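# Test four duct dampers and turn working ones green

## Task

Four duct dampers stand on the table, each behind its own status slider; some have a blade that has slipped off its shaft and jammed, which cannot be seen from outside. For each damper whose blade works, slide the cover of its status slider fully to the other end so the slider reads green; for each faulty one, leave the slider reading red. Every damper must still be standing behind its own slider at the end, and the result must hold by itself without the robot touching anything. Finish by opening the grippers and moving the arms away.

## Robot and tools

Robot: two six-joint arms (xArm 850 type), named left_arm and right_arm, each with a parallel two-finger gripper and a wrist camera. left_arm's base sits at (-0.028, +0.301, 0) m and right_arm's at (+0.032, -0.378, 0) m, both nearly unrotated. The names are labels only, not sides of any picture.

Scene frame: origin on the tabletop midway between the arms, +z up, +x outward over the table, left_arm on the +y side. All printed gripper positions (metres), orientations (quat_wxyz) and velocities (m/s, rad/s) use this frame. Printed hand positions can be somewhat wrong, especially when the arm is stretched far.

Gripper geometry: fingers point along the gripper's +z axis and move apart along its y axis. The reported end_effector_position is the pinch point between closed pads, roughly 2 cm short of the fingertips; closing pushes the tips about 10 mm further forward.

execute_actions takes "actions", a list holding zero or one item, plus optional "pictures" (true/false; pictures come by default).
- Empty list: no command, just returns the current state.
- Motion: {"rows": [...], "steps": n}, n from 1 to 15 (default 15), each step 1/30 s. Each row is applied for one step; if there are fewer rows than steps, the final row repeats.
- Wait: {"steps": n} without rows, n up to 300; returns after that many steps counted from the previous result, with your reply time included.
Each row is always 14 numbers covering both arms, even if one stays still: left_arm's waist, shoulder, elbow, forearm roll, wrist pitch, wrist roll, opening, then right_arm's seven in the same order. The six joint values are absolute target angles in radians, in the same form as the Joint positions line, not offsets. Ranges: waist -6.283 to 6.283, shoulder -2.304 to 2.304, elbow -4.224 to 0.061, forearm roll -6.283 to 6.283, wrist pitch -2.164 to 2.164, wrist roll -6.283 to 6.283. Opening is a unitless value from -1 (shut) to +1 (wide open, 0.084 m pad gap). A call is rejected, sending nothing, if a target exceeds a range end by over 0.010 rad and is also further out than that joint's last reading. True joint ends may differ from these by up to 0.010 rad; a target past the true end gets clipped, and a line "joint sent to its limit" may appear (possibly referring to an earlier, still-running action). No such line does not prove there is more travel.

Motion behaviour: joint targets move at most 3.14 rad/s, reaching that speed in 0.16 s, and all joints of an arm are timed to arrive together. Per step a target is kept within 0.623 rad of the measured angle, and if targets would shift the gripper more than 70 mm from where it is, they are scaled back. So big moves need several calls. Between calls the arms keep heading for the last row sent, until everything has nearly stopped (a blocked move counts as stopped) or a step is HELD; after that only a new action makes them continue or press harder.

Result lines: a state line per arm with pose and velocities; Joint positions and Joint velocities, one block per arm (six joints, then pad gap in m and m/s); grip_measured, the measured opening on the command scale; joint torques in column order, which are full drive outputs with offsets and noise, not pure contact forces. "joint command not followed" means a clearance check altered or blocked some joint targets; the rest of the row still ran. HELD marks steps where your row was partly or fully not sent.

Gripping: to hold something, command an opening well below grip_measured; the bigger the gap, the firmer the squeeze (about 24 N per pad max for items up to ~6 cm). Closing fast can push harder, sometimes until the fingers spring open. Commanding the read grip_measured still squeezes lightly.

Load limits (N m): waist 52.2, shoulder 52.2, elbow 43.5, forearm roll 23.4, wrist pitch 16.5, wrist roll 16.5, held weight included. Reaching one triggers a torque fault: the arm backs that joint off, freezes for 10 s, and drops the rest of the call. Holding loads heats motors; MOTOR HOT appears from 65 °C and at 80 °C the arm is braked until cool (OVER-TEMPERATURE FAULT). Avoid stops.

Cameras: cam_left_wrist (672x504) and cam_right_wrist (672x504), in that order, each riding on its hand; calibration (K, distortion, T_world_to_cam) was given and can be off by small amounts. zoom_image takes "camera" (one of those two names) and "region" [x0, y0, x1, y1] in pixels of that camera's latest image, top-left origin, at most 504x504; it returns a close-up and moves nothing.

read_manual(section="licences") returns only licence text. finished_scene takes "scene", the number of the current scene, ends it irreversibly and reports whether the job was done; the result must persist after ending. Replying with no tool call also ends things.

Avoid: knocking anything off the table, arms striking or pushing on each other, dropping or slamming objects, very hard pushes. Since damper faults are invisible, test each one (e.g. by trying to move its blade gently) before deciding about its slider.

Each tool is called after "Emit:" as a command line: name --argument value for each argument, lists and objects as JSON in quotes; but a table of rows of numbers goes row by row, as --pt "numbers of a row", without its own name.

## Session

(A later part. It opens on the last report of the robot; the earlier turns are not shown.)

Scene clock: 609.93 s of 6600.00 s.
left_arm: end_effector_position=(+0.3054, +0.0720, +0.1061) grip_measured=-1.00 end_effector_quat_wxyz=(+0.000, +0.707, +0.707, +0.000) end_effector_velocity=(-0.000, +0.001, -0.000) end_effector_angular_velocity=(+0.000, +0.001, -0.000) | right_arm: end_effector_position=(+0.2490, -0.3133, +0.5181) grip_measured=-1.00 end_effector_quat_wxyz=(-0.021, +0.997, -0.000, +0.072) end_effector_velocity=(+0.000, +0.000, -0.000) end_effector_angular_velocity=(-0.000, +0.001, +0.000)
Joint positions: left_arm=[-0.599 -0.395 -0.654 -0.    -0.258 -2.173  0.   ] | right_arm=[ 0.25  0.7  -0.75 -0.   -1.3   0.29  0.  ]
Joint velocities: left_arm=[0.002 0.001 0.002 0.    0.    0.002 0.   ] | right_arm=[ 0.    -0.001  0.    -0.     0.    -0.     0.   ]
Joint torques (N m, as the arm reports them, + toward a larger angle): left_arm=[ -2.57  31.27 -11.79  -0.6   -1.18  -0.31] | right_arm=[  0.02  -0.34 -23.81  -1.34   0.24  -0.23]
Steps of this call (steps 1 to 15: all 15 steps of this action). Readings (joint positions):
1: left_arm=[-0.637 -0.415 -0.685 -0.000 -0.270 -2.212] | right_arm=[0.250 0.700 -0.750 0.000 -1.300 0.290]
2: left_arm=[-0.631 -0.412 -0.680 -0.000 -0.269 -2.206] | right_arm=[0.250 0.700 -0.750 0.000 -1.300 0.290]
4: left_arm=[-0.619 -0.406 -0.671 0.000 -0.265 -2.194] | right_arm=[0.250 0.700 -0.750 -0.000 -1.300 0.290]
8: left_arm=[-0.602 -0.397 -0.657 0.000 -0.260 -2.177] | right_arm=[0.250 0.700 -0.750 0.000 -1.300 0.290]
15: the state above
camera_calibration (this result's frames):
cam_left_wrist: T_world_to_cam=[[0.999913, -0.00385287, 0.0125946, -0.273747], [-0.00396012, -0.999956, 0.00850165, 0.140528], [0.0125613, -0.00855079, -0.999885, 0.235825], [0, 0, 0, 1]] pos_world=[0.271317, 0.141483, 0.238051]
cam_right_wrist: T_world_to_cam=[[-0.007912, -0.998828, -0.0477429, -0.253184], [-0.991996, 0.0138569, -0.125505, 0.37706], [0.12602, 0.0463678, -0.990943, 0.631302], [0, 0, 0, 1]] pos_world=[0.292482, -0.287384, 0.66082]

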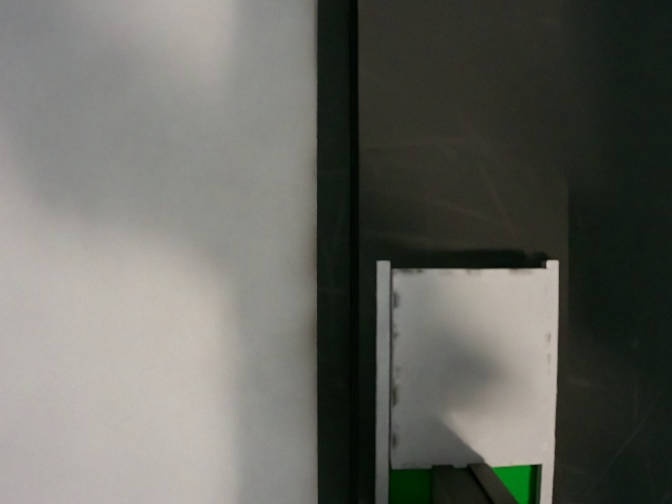

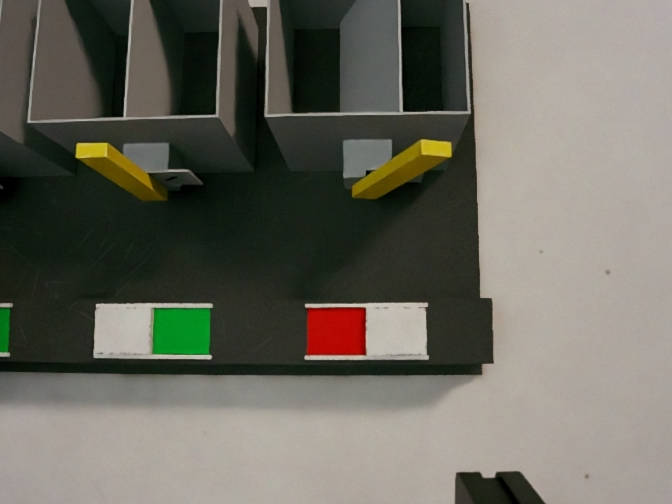

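S2 is fully across. Lift straight up and move clear.

Emit:
execute_actions --actions '[{"rows": [[-0.5984,-0.3890,-0.6539,0,-0.2649,-2.1732,-1,0.25,0.70,-0.75,0,-1.30,0.29,-1],[-0.5986,-0.3790,-0.6540,0,-0.2750,-2.1734,-1,0.25,0.70,-0.75,0,-1.30,0.29,-1],[-0.5988,-0.3620,-0.6541,0,-0.2921,-2.1736,-1,0.25,0.70,-0.75,0,-1.30,0.29,-1],[-0.5988,-0.3236,-0.6541,0,-0.3305,-2.1736,-1,0.25,0.70,-0.75,0,-1.30,0.29,-1]], "steps": 8}]' --pictures false

Emit:
execute_actions --actions '[{"rows": [[-0.40,0.604,-0.70,0,-1.20,-0.40,-1,0.25,0.70,-0.75,0,-1.30,0.29,-1]], "steps": 15}]' --pictures false

Emit:
execute_actions --actions '[{"steps": 26}]'

Scene clock: 621.43 s of 6600.00 s.
left_arm: end_effector_position=(+0.3054, +0.0721, +0.1332) grip_measured=-1.00 end_effector_quat_wxyz=(+0.000, +0.707, +0.707, +0.000) end_effector_velocity=(+0.007, -0.006, +0.056) end_effector_angular_velocity=(-0.015, -0.022, -0.002) | right_arm: end_effector_position=(+0.2490, -0.3133, +0.5181) grip_measured=-1.00 end_effector_quat_wxyz=(-0.021, +0.997, -0.000, +0.072) end_effector_velocity=(-0.000, -0.000, +0.000) end_effector_angular_velocity=(+0.000, -0.001, -0.000)
Joint positions: left_arm=[-0.598 -0.328 -0.654  0.    -0.325 -2.174  0.   ] | right_arm=[ 0.25  0.7  -0.75 -0.   -1.3   0.29  0.  ]
Joint velocities: left_arm=[-0.002  0.13  -0.013 -0.001 -0.117  0.     0.   ] | right_arm=[-0.  0.  0.  0.  0.  0.  0.]
Joint torques (N m, as the arm reports them, + toward a larger angle): left_arm=[ -4.05  15.13 -11.37  -0.94  -0.43  -0.33] | right_arm=[  2.24  -2.4  -24.01  -2.27  -0.2   -0.24]
Steps of this call (steps 1 to 15: the robot went on to your last target; steps 16 to 90: nothing new was sent; then 8.23 s passed at rest; steps 91 to 98: all 8 steps of this action). Readings (joint positions):
91: left_arm=[-0.598 -0.395 -0.654 0.000 -0.259 -2.173] | right_arm=[0.250 0.700 -0.750 -0.000 -1.300 0.290]
92: left_arm=[-0.598 -0.393 -0.654 0.000 -0.261 -2.173] | right_arm=[0.250 0.700 -0.750 -0.000 -1.300 0.290]
94: left_arm=[-0.598 -0.381 -0.652 0.000 -0.277 -2.173] | right_arm=[0.250 0.700 -0.750 -0.000 -1.300 0.290]
98: the state above

Scene clock: 621.93 s of 6600.00 s.
left_arm: end_effector_position=(+0.2954, +0.1307, +0.3319) grip_measured=-1.00 end_effector_quat_wxyz=(+0.017, +0.827, +0.561, +0.009) end_effector_velocity=(-0.132, +0.154, +0.422) end_effector_angular_velocity=(-0.033, -0.176, -1.150) | right_arm: end_effector_position=(+0.2490, -0.3133, +0.5181) grip_measured=-1.00 end_effector_quat_wxyz=(-0.021, +0.997, -0.000, +0.072) end_effector_velocity=(-0.000, +0.000, -0.000) end_effector_angular_velocity=(-0.000, +0.001, -0.000)
Joint positions: left_arm=[-0.481  0.158 -0.681  0.    -0.8   -1.678  0.   ] | right_arm=[ 0.25  0.7  -0.75  0.   -1.3   0.29  0.  ]
Joint velocities: left_arm=[ 0.204  1.125 -0.048 -0.    -1.002  1.355  0.   ] | right_arm=[ 0.    -0.     0.    -0.    -0.001  0.001  0.   ]
Joint torques (N m, as the arm reports them, + toward a larger angle): left_arm=[ -3.59  14.79 -18.2   -0.55  -0.29  -0.25] | right_arm=[ -2.56   1.62 -25.62  -1.45   0.12  -0.28]
Steps of this call (steps 1 to 15: all 15 steps of this action). Readings (joint positions):
1: left_arm=[-0.598 -0.325 -0.654 0.000 -0.328 -2.173] | right_arm=[0.250 0.700 -0.750 0.000 -1.300 0.290]
2: left_arm=[-0.597 -0.320 -0.654 0.000 -0.336 -2.167] | right_arm=[0.250 0.700 -0.750 -0.000 -1.300 0.290]
4: left_arm=[-0.580 -0.270 -0.655 0.000 -0.390 -2.112] | right_arm=[0.250 0.700 -0.750 0.000 -1.300 0.290]
8: left_arm=[-0.535 -0.113 -0.668 0.000 -0.545 -1.958] | right_arm=[0.250 0.700 -0.750 0.000 -1.300 0.290]
15: the state above

Scene clock: 622.80 s of 6600.00 s.
left_arm: end_effector_position=(+0.2061, +0.2012, +0.4739) grip_measured=-1.00 end_effector_quat_wxyz=(+0.020, +0.999, -0.002, +0.048) end_effector_velocity=(-0.000, +0.000, +0.002) end_effector_angular_velocity=(-0.001, -0.004, -0.005) | right_arm: end_effector_position=(+0.2490, -0.3133, +0.5181) grip_measured=-1.00 end_effector_quat_wxyz=(-0.021, +0.997, -0.000, +0.072) end_effector_velocity=(+0.000, +0.000, -0.000) end_effector_angular_velocity=(-0.000, +0.001, +0.000)
Joint positions: left_arm=[-0.4    0.603 -0.7   -0.    -1.2   -0.401  0.   ] | right_arm=[ 0.25  0.7  -0.75 -0.   -1.3   0.29  0.  ]
Joint velocities: left_arm=[ 0.001  0.004 -0.001  0.    -0.     0.006  0.   ] | right_arm=[-0.    -0.001 -0.     0.     0.    -0.     0.   ]
Joint torques (N m, as the arm reports them, + toward a larger angle): left_arm=[ -3.99   0.63 -19.87  -0.24  -0.18  -0.24] | right_arm=[ -0.02   0.65 -23.9   -1.39   0.13  -0.2 ]
Steps of this call (steps 1 to 26: the robot went on to your last target). Readings (joint positions):
1: left_arm=[-0.475 0.195 -0.683 0.000 -0.833 -1.631] | right_arm=[0.250 0.700 -0.750 -0.000 -1.300 0.290]
2: left_arm=[-0.468 0.232 -0.685 0.000 -0.866 -1.581] | right_arm=[0.250 0.700 -0.750 -0.000 -1.300 0.290]
4: left_arm=[-0.455 0.303 -0.688 0.000 -0.930 -1.470] | right_arm=[0.250 0.700 -0.750 -0.000 -1.300 0.290]
8: left_arm=[-0.431 0.436 -0.693 0.000 -1.049 -1.190] | right_arm=[0.250 0.700 -0.750 -0.000 -1.300 0.290]
26: the state above
camera_calibration (this result's frames):
cam_left_wrist: T_world_to_cam=[[-0.00996469, -0.998614, 0.0516853, 0.211149], [-0.996178, 0.00542862, -0.0871722, 0.313763], [0.0867708, -0.0523564, -0.994852, 0.597056], [0, 0, 0, 1]] pos_world=[0.262861, 0.240413, 0.61042]
cam_right_wrist: T_world_to_cam=[[-0.00791231, -0.998828, -0.047743, -0.253184], [-0.991996, 0.0138572, -0.125505, 0.37706], [0.12602, 0.0463678, -0.990944, 0.631302], [0, 0, 0, 1]] pos_world=[0.292482, -0.287384, 0.66082]

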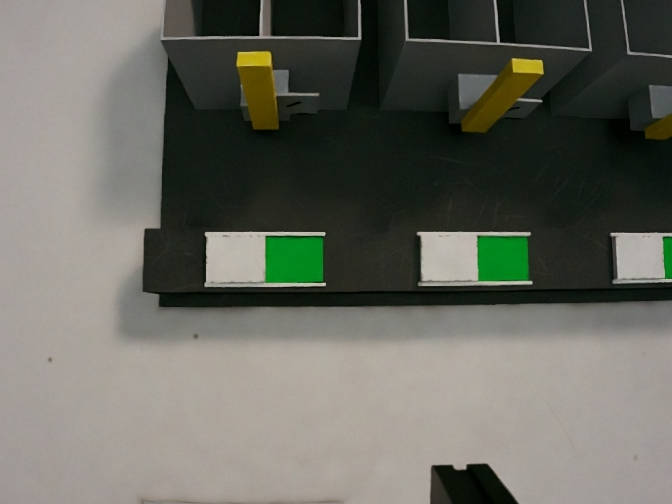

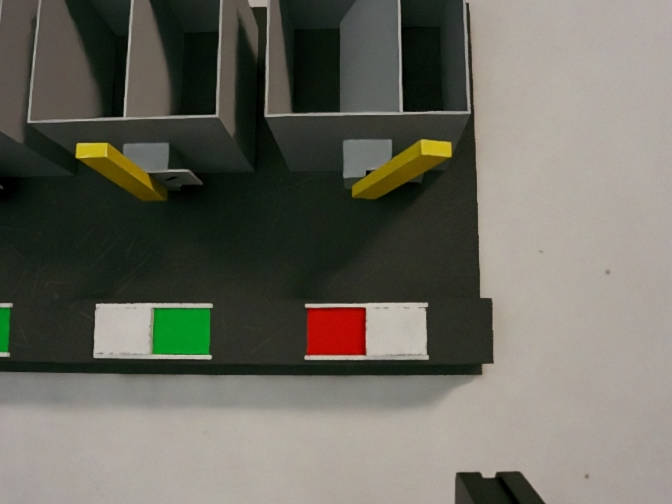

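Emit:
finished_scene --scene 2

The scene is finished: the task was done.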